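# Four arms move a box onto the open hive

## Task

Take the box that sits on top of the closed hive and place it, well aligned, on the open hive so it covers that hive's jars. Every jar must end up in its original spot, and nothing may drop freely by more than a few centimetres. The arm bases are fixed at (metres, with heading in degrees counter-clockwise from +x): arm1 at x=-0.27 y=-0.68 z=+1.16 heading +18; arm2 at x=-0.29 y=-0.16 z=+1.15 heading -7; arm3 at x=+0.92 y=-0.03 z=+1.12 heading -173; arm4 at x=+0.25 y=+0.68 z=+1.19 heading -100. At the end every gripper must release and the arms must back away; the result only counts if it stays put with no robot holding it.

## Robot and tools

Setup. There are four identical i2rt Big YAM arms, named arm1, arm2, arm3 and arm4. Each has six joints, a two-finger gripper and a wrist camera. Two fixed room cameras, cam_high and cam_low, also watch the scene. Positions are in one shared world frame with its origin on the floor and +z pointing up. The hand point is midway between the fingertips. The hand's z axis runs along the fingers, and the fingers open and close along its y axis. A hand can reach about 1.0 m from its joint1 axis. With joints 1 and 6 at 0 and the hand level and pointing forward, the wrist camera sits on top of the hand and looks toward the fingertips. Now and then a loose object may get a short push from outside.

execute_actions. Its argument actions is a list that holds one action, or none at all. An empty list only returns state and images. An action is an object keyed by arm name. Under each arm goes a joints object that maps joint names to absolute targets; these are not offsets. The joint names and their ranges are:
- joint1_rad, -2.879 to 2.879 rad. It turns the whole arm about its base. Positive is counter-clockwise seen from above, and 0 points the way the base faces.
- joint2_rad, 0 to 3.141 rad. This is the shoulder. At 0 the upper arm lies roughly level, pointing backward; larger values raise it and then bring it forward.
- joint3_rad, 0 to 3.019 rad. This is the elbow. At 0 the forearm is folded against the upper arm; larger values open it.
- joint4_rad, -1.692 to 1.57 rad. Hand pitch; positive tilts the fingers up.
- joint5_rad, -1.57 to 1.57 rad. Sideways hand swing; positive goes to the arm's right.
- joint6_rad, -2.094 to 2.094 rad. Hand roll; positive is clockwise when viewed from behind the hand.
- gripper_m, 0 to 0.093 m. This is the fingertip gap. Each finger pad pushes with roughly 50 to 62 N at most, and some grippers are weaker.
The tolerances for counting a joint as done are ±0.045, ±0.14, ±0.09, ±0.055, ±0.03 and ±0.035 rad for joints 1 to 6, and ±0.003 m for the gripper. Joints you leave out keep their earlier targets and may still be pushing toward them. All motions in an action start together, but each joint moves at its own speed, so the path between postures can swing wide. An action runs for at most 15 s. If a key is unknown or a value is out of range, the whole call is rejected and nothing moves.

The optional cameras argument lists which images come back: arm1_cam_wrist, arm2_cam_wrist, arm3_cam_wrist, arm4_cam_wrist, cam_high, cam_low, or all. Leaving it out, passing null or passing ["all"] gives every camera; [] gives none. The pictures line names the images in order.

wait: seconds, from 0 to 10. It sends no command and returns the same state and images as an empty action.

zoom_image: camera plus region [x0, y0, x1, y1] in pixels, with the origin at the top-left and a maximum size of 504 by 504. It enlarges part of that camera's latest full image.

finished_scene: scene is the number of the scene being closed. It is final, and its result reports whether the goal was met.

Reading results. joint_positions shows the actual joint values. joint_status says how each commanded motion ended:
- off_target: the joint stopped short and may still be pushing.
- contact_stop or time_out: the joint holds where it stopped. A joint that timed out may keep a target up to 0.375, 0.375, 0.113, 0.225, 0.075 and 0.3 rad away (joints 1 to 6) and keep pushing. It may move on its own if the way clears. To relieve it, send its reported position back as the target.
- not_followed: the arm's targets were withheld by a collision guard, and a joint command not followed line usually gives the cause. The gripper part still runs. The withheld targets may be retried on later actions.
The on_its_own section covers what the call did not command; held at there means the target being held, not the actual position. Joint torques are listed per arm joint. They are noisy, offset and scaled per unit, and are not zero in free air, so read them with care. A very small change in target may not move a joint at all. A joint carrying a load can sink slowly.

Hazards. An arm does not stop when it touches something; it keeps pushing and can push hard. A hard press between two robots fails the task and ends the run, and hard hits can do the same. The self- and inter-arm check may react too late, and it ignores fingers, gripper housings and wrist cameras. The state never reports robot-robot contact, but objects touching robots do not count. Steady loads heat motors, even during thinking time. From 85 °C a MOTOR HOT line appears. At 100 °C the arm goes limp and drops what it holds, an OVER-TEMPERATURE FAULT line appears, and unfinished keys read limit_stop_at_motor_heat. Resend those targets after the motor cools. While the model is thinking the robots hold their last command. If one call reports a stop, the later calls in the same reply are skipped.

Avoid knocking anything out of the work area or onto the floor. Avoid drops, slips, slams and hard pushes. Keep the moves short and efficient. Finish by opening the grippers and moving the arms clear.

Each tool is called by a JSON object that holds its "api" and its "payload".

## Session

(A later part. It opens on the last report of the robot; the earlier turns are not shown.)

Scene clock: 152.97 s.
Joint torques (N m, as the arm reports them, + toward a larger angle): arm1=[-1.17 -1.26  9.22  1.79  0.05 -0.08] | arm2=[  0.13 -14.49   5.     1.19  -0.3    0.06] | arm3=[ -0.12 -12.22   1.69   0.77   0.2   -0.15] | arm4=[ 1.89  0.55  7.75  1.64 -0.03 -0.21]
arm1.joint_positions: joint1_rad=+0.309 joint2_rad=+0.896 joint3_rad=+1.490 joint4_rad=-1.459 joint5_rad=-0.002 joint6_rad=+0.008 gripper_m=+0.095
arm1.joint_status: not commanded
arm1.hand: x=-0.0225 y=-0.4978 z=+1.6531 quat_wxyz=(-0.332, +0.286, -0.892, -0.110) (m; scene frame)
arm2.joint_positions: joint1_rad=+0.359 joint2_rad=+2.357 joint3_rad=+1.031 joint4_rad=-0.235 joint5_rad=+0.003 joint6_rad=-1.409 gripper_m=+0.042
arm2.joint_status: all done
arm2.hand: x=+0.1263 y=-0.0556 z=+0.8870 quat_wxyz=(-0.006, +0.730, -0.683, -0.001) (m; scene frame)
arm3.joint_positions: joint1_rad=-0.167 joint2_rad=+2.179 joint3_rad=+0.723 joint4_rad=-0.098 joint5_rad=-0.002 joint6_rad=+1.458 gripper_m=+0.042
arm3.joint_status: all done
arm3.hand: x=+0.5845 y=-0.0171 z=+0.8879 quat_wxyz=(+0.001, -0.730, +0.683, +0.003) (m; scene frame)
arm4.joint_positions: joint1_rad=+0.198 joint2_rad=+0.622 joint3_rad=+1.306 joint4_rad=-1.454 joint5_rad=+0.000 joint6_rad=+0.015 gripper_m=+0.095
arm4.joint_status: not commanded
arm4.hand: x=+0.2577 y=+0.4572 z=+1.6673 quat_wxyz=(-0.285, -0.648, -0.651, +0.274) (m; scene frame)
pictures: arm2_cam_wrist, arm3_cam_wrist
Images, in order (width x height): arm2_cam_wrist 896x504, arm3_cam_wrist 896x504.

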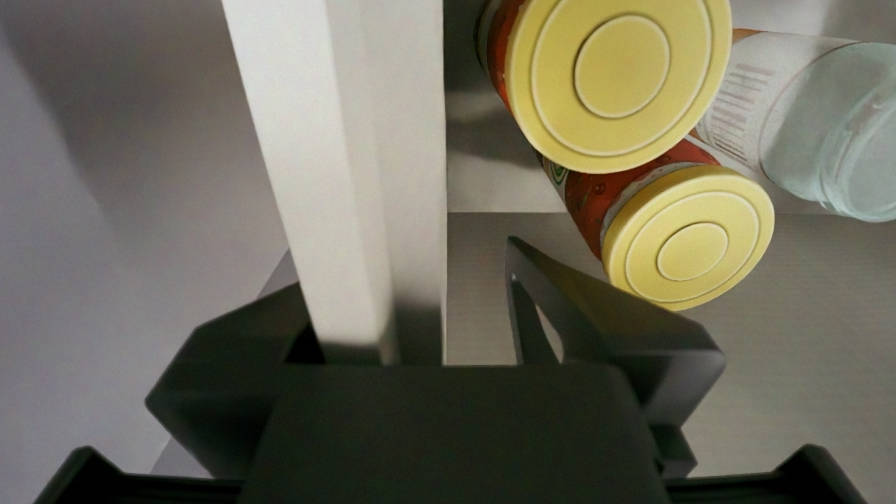

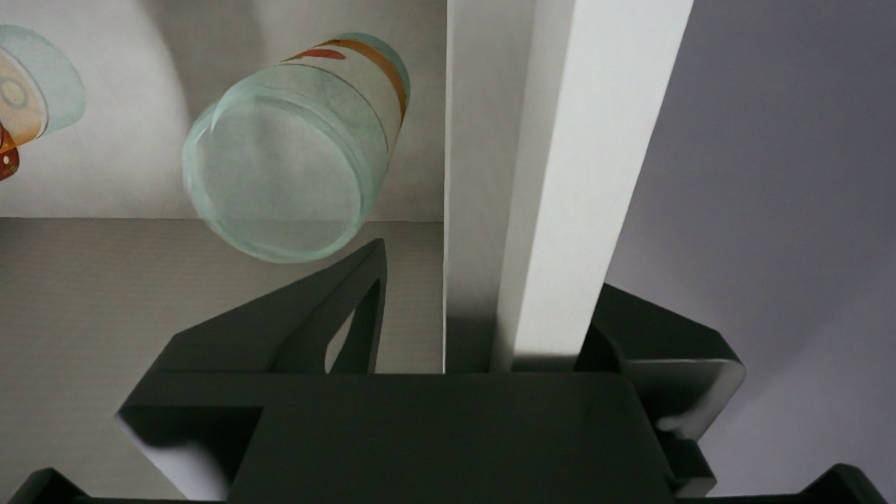

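{"api": "execute_actions", "payload": {"actions": [{"arm2":{"joints":{"joint2_rad":2.005,"joint3_rad":0.923,"joint4_rad":-0.45}},"arm3":{"joints":{"joint2_rad":1.77,"joint3_rad":0.648,"joint4_rad":-0.41}}}], "cameras": ["arm2_cam_wrist","arm3_cam_wrist","cam_high"]}}

Scene clock: 156.90 s.
Joint torques (N m, as the arm reports them, + toward a larger angle): arm1=[-1.41 -1.81  9.24  1.7   0.04 -0.07] | arm2=[  0.02 -11.13   4.63   0.4   -0.29   0.06] | arm3=[-0.22 -9.15  4.   -0.4   0.21 -0.17] | arm4=[ 1.89  0.57  7.77  1.65 -0.03 -0.21]
arm1.joint_positions: joint1_rad=+0.309 joint2_rad=+0.896 joint3_rad=+1.490 joint4_rad=-1.459 joint5_rad=-0.002 joint6_rad=+0.008 gripper_m=+0.095
arm1.joint_status: not commanded
arm1.hand: x=-0.0225 y=-0.4978 z=+1.6531 quat_wxyz=(-0.332, +0.286, -0.892, -0.110) (m; scene frame)
arm2.joint_positions: joint1_rad=+0.359 joint2_rad=+1.999 joint3_rad=+0.927 joint4_rad=-0.437 joint5_rad=+0.003 joint6_rad=-1.410 gripper_m=+0.042
arm2.joint_status: all done
arm2.hand: x=+0.1329 y=-0.0555 z=+1.0195 quat_wxyz=(-0.027, +0.730, -0.683, +0.014) (m; scene frame)
arm3.joint_positions: joint1_rad=-0.167 joint2_rad=+1.763 joint3_rad=+0.650 joint4_rad=-0.394 joint5_rad=-0.002 joint6_rad=+1.457 gripper_m=+0.042
arm3.joint_status: all done
arm3.hand: x=+0.5792 y=-0.0180 z=+1.0120 quat_wxyz=(-0.014, -0.730, +0.683, +0.021) (m; scene frame)
arm4.joint_positions: joint1_rad=+0.198 joint2_rad=+0.622 joint3_rad=+1.306 joint4_rad=-1.454 joint5_rad=+0.000 joint6_rad=+0.015 gripper_m=+0.095
arm4.joint_status: not commanded
arm4.hand: x=+0.2577 y=+0.4572 z=+1.6673 quat_wxyz=(-0.285, -0.648, -0.651, +0.274) (m; scene frame)
pictures: arm2_cam_wrist, arm3_cam_wrist, cam_high
Images, in order (width x height): arm2_cam_wrist 896x504, arm3_cam_wrist 896x504, cam_high 896x504.

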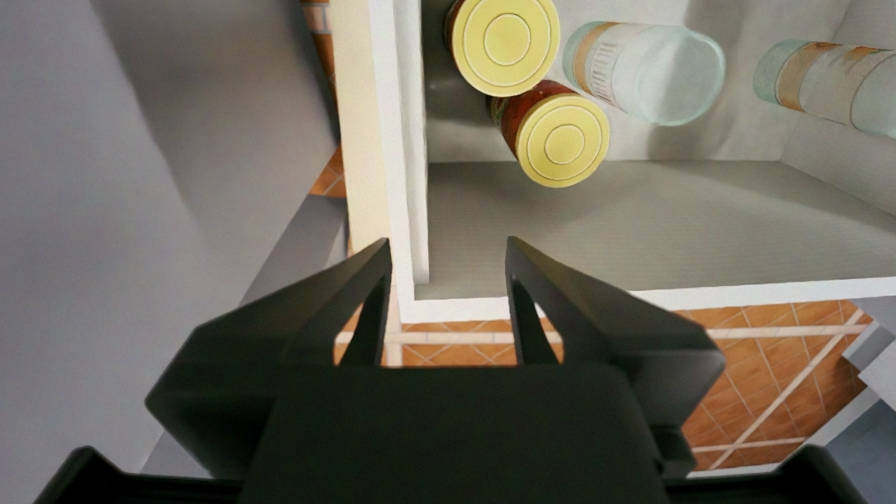

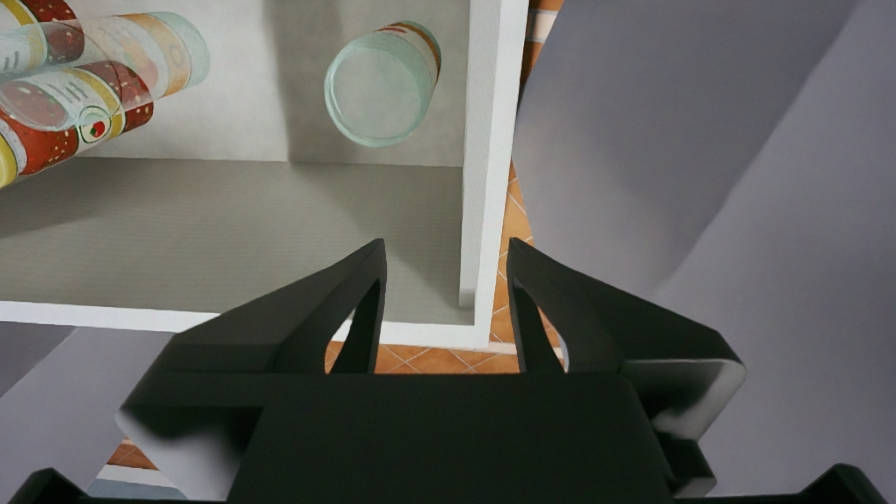

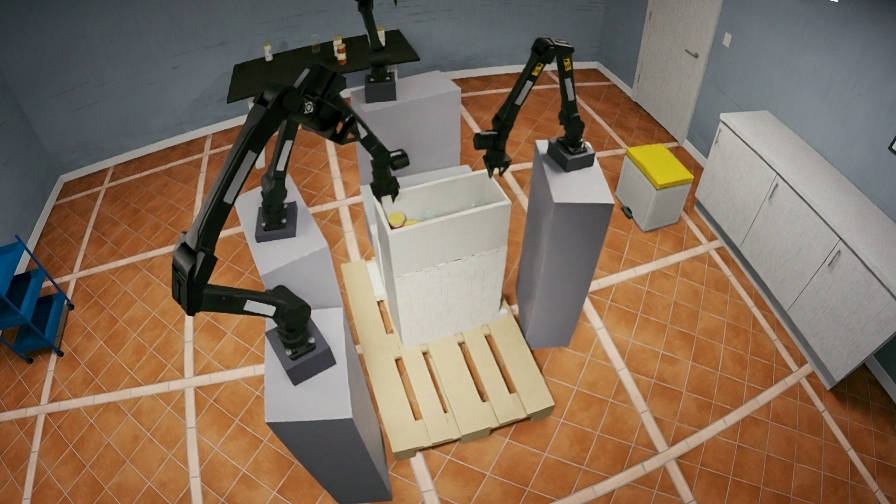

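Now retract the arms clear.

{"api": "execute_actions", "payload": {"actions": [{"arm2":{"joints":{"joint2_rad":1.2,"joint3_rad":1.0,"joint4_rad":-1.2,"gripper_m":0.09}},"arm3":{"joints":{"joint2_rad":1.1,"joint3_rad":0.9,"joint4_rad":-1.2,"gripper_m":0.09}}}], "cameras": ["arm1_cam_wrist","arm4_cam_wrist","cam_high","cam_low"]}}

{"api": "zoom_image", "payload": {"camera": "cam_high", "region": [350, 140, 530, 320]}}

{"api": "zoom_image", "payload": {"camera": "arm4_cam_wrist", "region": [280, 30, 560, 220]}}

{"api": "zoom_image", "payload": {"camera": "arm1_cam_wrist", "region": [240, 0, 500, 220]}}

Scene clock: 160.00 s.
Joint torques (N m, as the arm reports them, + toward a larger angle): arm1=[-1.32 -0.87  9.2   1.8   0.05 -0.1 ] | arm2=[-0.04 -6.08 13.21  0.52 -0.29  0.07] | arm3=[-0.05 -5.06  9.32 -0.17  0.2  -0.17] | arm4=[ 1.92  0.55  7.76  1.65 -0.03 -0.21]
arm1.joint_positions: joint1_rad=+0.309 joint2_rad=+0.896 joint3_rad=+1.490 joint4_rad=-1.459 joint5_rad=-0.002 joint6_rad=+0.008 gripper_m=+0.095
arm1.joint_status: not commanded
arm1.hand: x=-0.0225 y=-0.4978 z=+1.6531 quat_wxyz=(-0.332, +0.286, -0.892, -0.110) (m; scene frame)
arm2.joint_positions: joint1_rad=+0.359 joint2_rad=+1.201 joint3_rad=+0.964 joint4_rad=-1.187 joint5_rad=+0.003 joint6_rad=-1.410 gripper_m=+0.090
arm2.joint_status: all done
arm2.hand: x=+0.0530 y=-0.0775 z=+1.3288 quat_wxyz=(-0.063, +0.728, -0.682, +0.037) (m; scene frame)
arm3.joint_positions: joint1_rad=-0.167 joint2_rad=+1.097 joint3_rad=+0.896 joint4_rad=-1.183 joint5_rad=-0.002 joint6_rad=+1.456 gripper_m=+0.090
arm3.joint_status: all done
arm3.hand: x=+0.5914 y=-0.0208 z=+1.2916 quat_wxyz=(-0.054, -0.729, +0.679, +0.068) (m; scene frame)
arm4.joint_positions: joint1_rad=+0.198 joint2_rad=+0.622 joint3_rad=+1.306 joint4_rad=-1.454 joint5_rad=+0.000 joint6_rad=+0.015 gripper_m=+0.095
arm4.joint_status: not commanded
arm4.hand: x=+0.2577 y=+0.4572 z=+1.6673 quat_wxyz=(-0.285, -0.648, -0.651, +0.274) (m; scene frame)
pictures: arm1_cam_wrist, arm4_cam_wrist, cam_high, cam_low
Images, in order (width x height): arm1_cam_wrist 896x504, arm4_cam_wrist 896x504, cam_high 896x504, cam_low 896x504.

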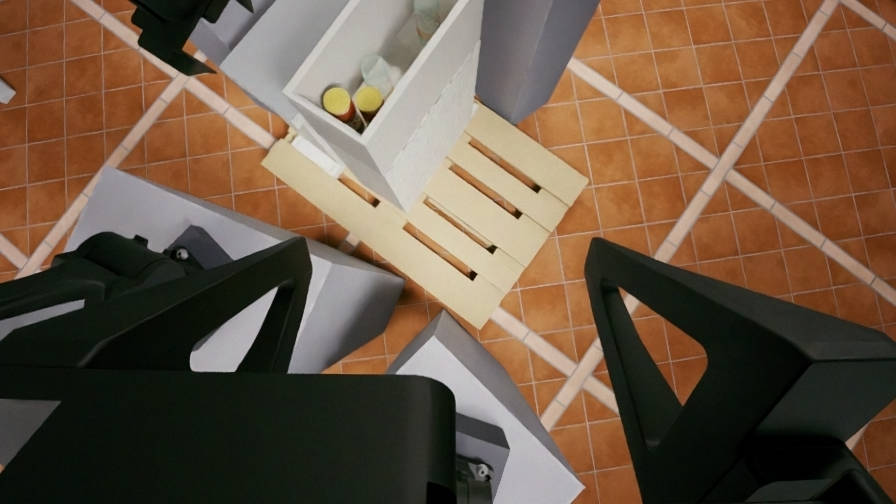

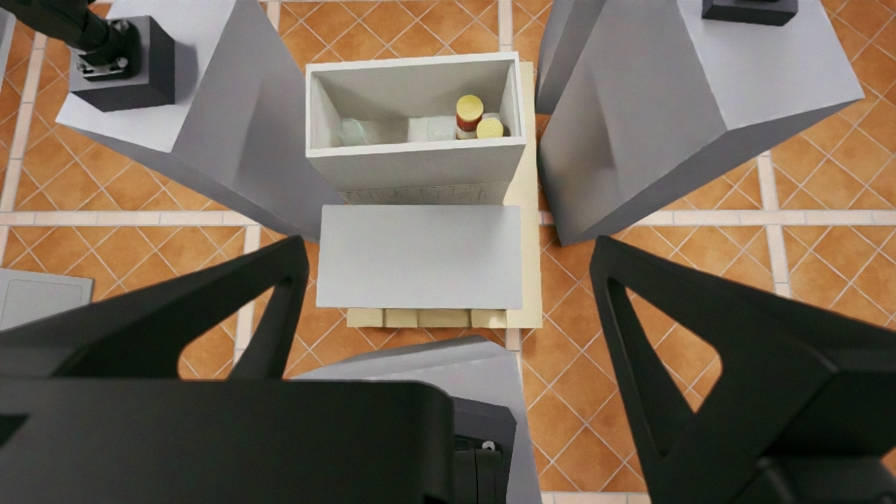

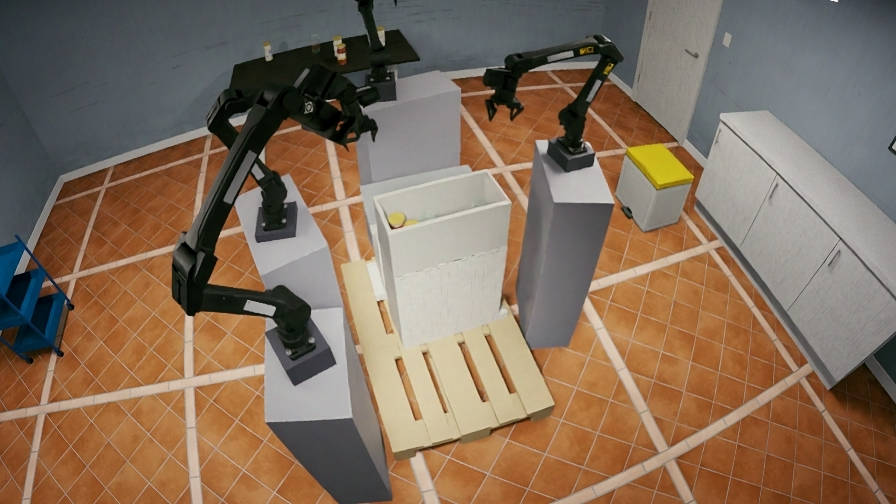

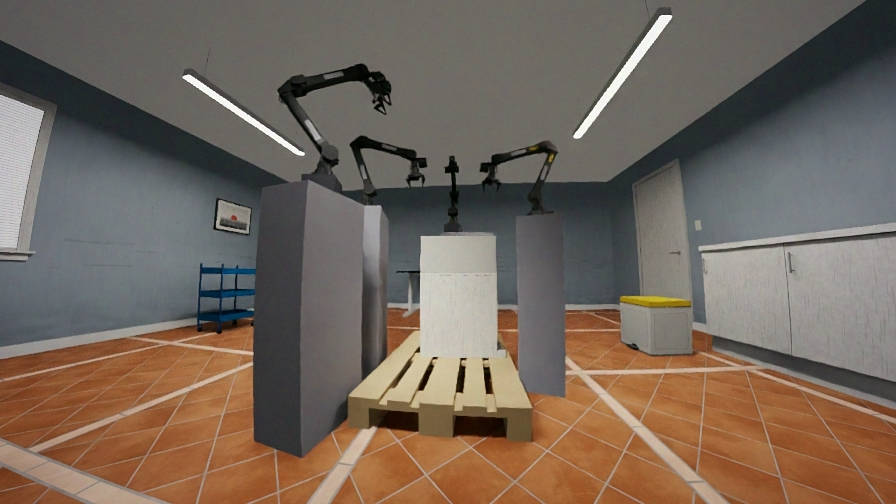

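Region (350, 140, 530, 320) of cam_high's 896x504 image, scaled by 2.800, with more detail than that image has.

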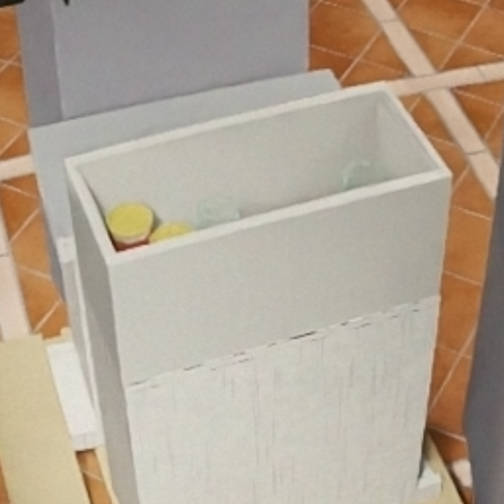

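Region (280, 30, 560, 220) of arm4_cam_wrist's 896x504 image, scaled by 1.800, with more detail than that image has; it fills the top 342 rows of this view, and the rest is white.

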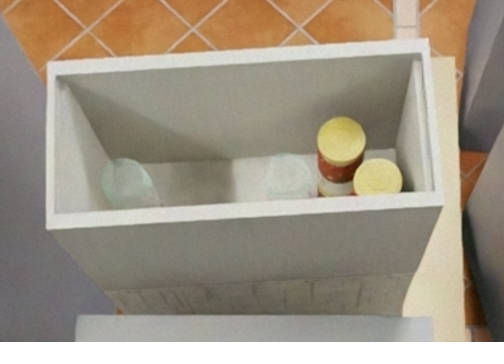

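Region (240, 0, 500, 220) of arm1_cam_wrist's 896x504 image, scaled by 1.938, with more detail than that image has; it fills the top 426 rows of this view, and the rest is white.

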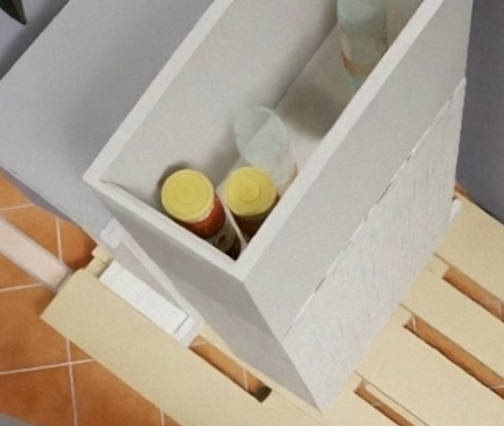

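{"api": "execute_actions", "payload": {"actions": []}}

Scene clock: 162.83 s.
Joint torques (N m, as the arm reports them, + toward a larger angle): arm1=[-1.72 -1.29  9.24  1.79  0.   -0.09] | arm2=[-0.05 -5.98 13.38  0.55 -0.29  0.08] | arm3=[ 0.01 -4.92  9.28 -0.12  0.2  -0.17] | arm4=[ 1.82  0.52  7.78  1.62 -0.03 -0.21]
arm1.joint_positions: joint1_rad=+0.309 joint2_rad=+0.896 joint3_rad=+1.490 joint4_rad=-1.459 joint5_rad=-0.002 joint6_rad=+0.008 gripper_m=+0.095
arm1.joint_status: not commanded
arm1.hand: x=-0.0225 y=-0.4978 z=+1.6531 quat_wxyz=(-0.332, +0.286, -0.892, -0.110) (m; scene frame)
arm2.joint_positions: joint1_rad=+0.359 joint2_rad=+1.201 joint3_rad=+0.964 joint4_rad=-1.187 joint5_rad=+0.003 joint6_rad=-1.410 gripper_m=+0.090
arm2.joint_status: all done
arm2.hand: x=+0.0530 y=-0.0775 z=+1.3288 quat_wxyz=(-0.063, +0.728, -0.682, +0.037) (m; scene frame)
arm3.joint_positions: joint1_rad=-0.167 joint2_rad=+1.097 joint3_rad=+0.896 joint4_rad=-1.183 joint5_rad=-0.002 joint6_rad=+1.456 gripper_m=+0.090
arm3.joint_status: all done
arm3.hand: x=+0.5914 y=-0.0208 z=+1.2916 quat_wxyz=(-0.054, -0.729, +0.679, +0.068) (m; scene frame)
arm4.joint_positions: joint1_rad=+0.198 joint2_rad=+0.622 joint3_rad=+1.306 joint4_rad=-1.454 joint5_rad=+0.000 joint6_rad=+0.015 gripper_m=+0.095
arm4.joint_status: not commanded
arm4.hand: x=+0.2577 y=+0.4572 z=+1.6673 quat_wxyz=(-0.285, -0.648, -0.651, +0.274) (m; scene frame)
pictures: arm1_cam_wrist, arm2_cam_wrist, arm3_cam_wrist, arm4_cam_wrist, cam_high, cam_low
Images, in order (width x height): arm1_cam_wrist 896x504, arm2_cam_wrist 896x504, arm3_cam_wrist 896x504, arm4_cam_wrist 896x504, cam_high 896x504, cam_low 896x504.

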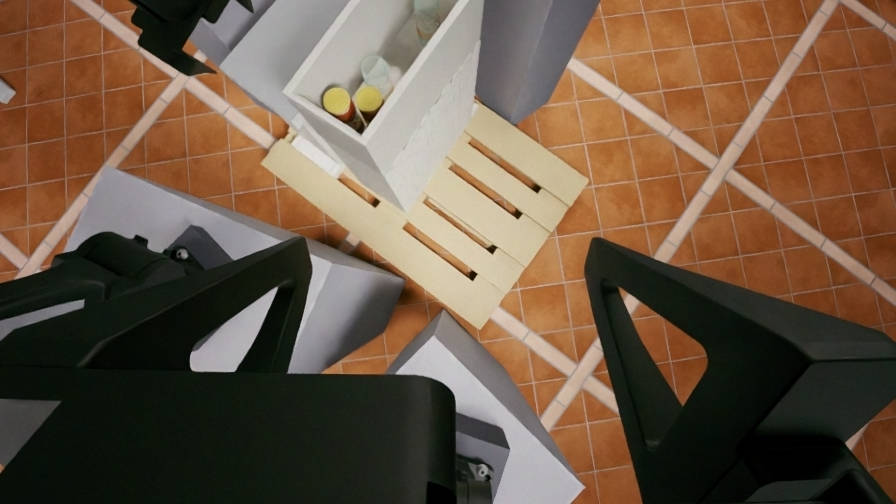

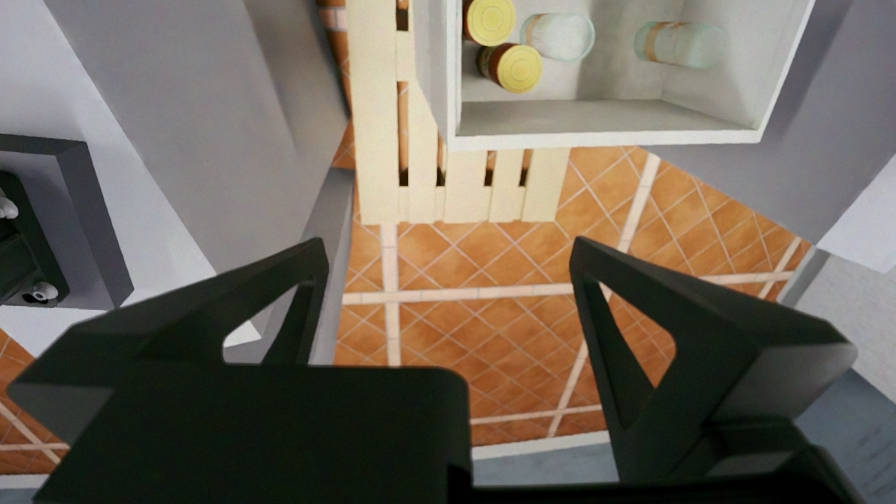

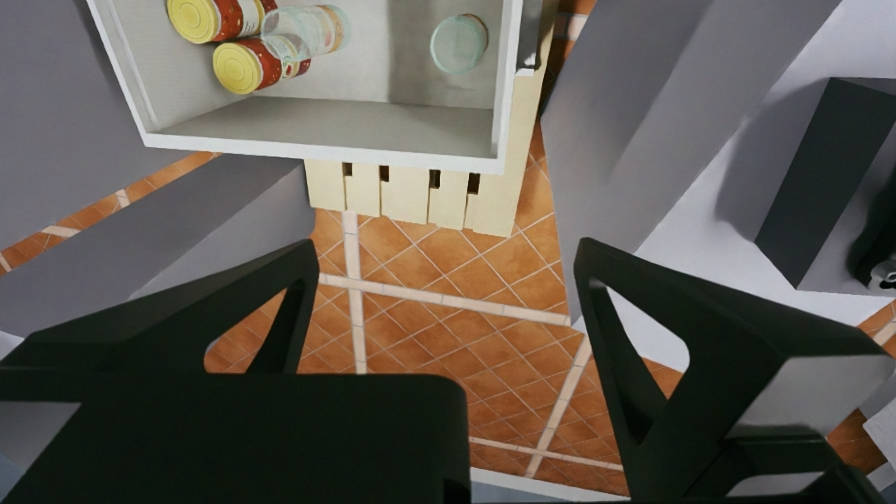

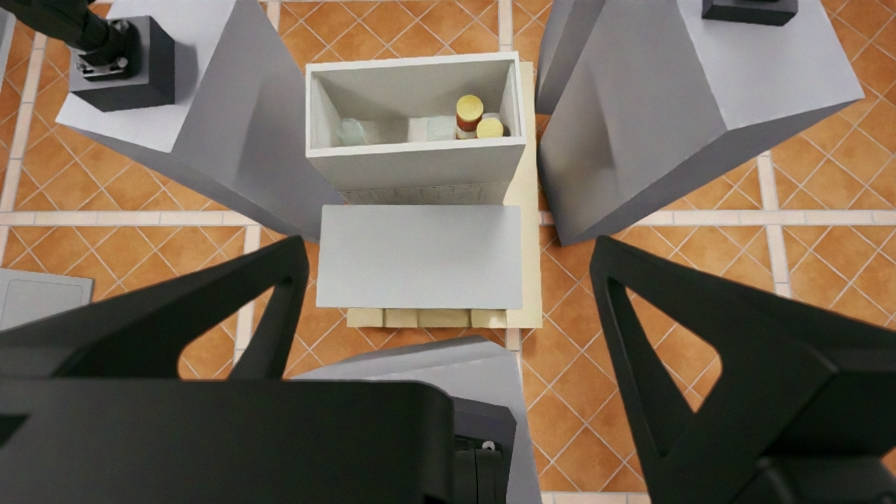

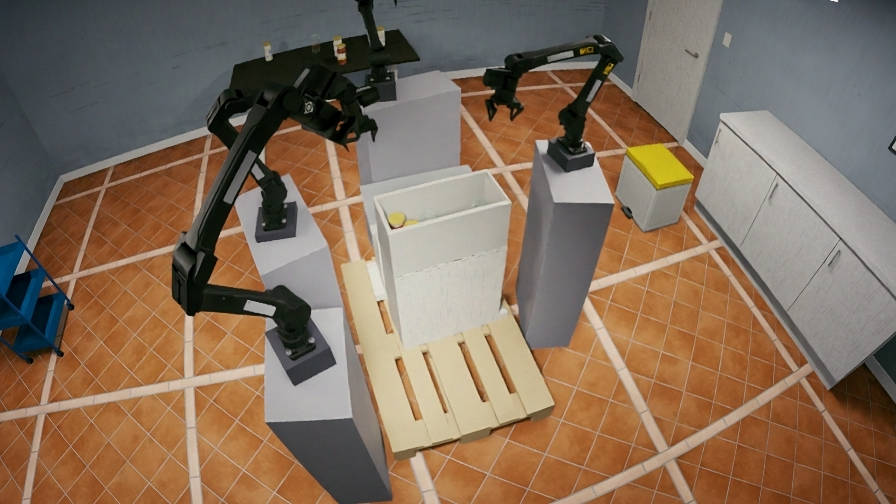

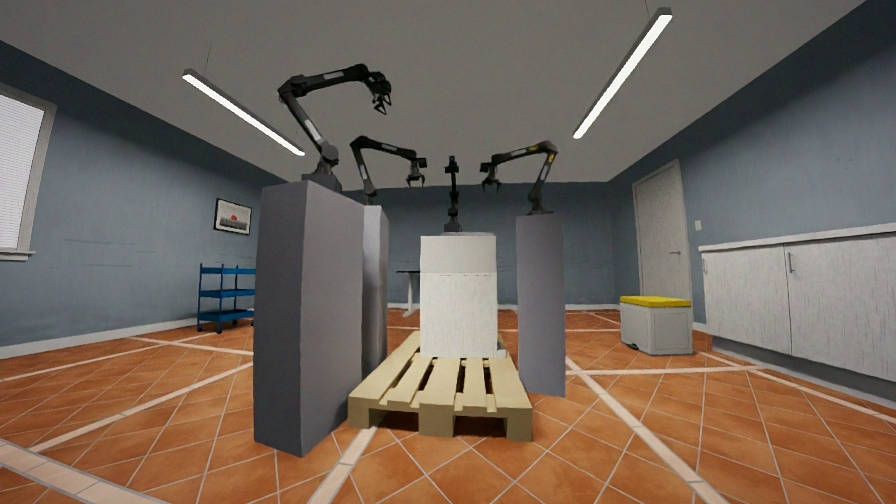

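{"api": "finished_scene", "payload": {"scene": 1}}

The scene is finished: the task was done.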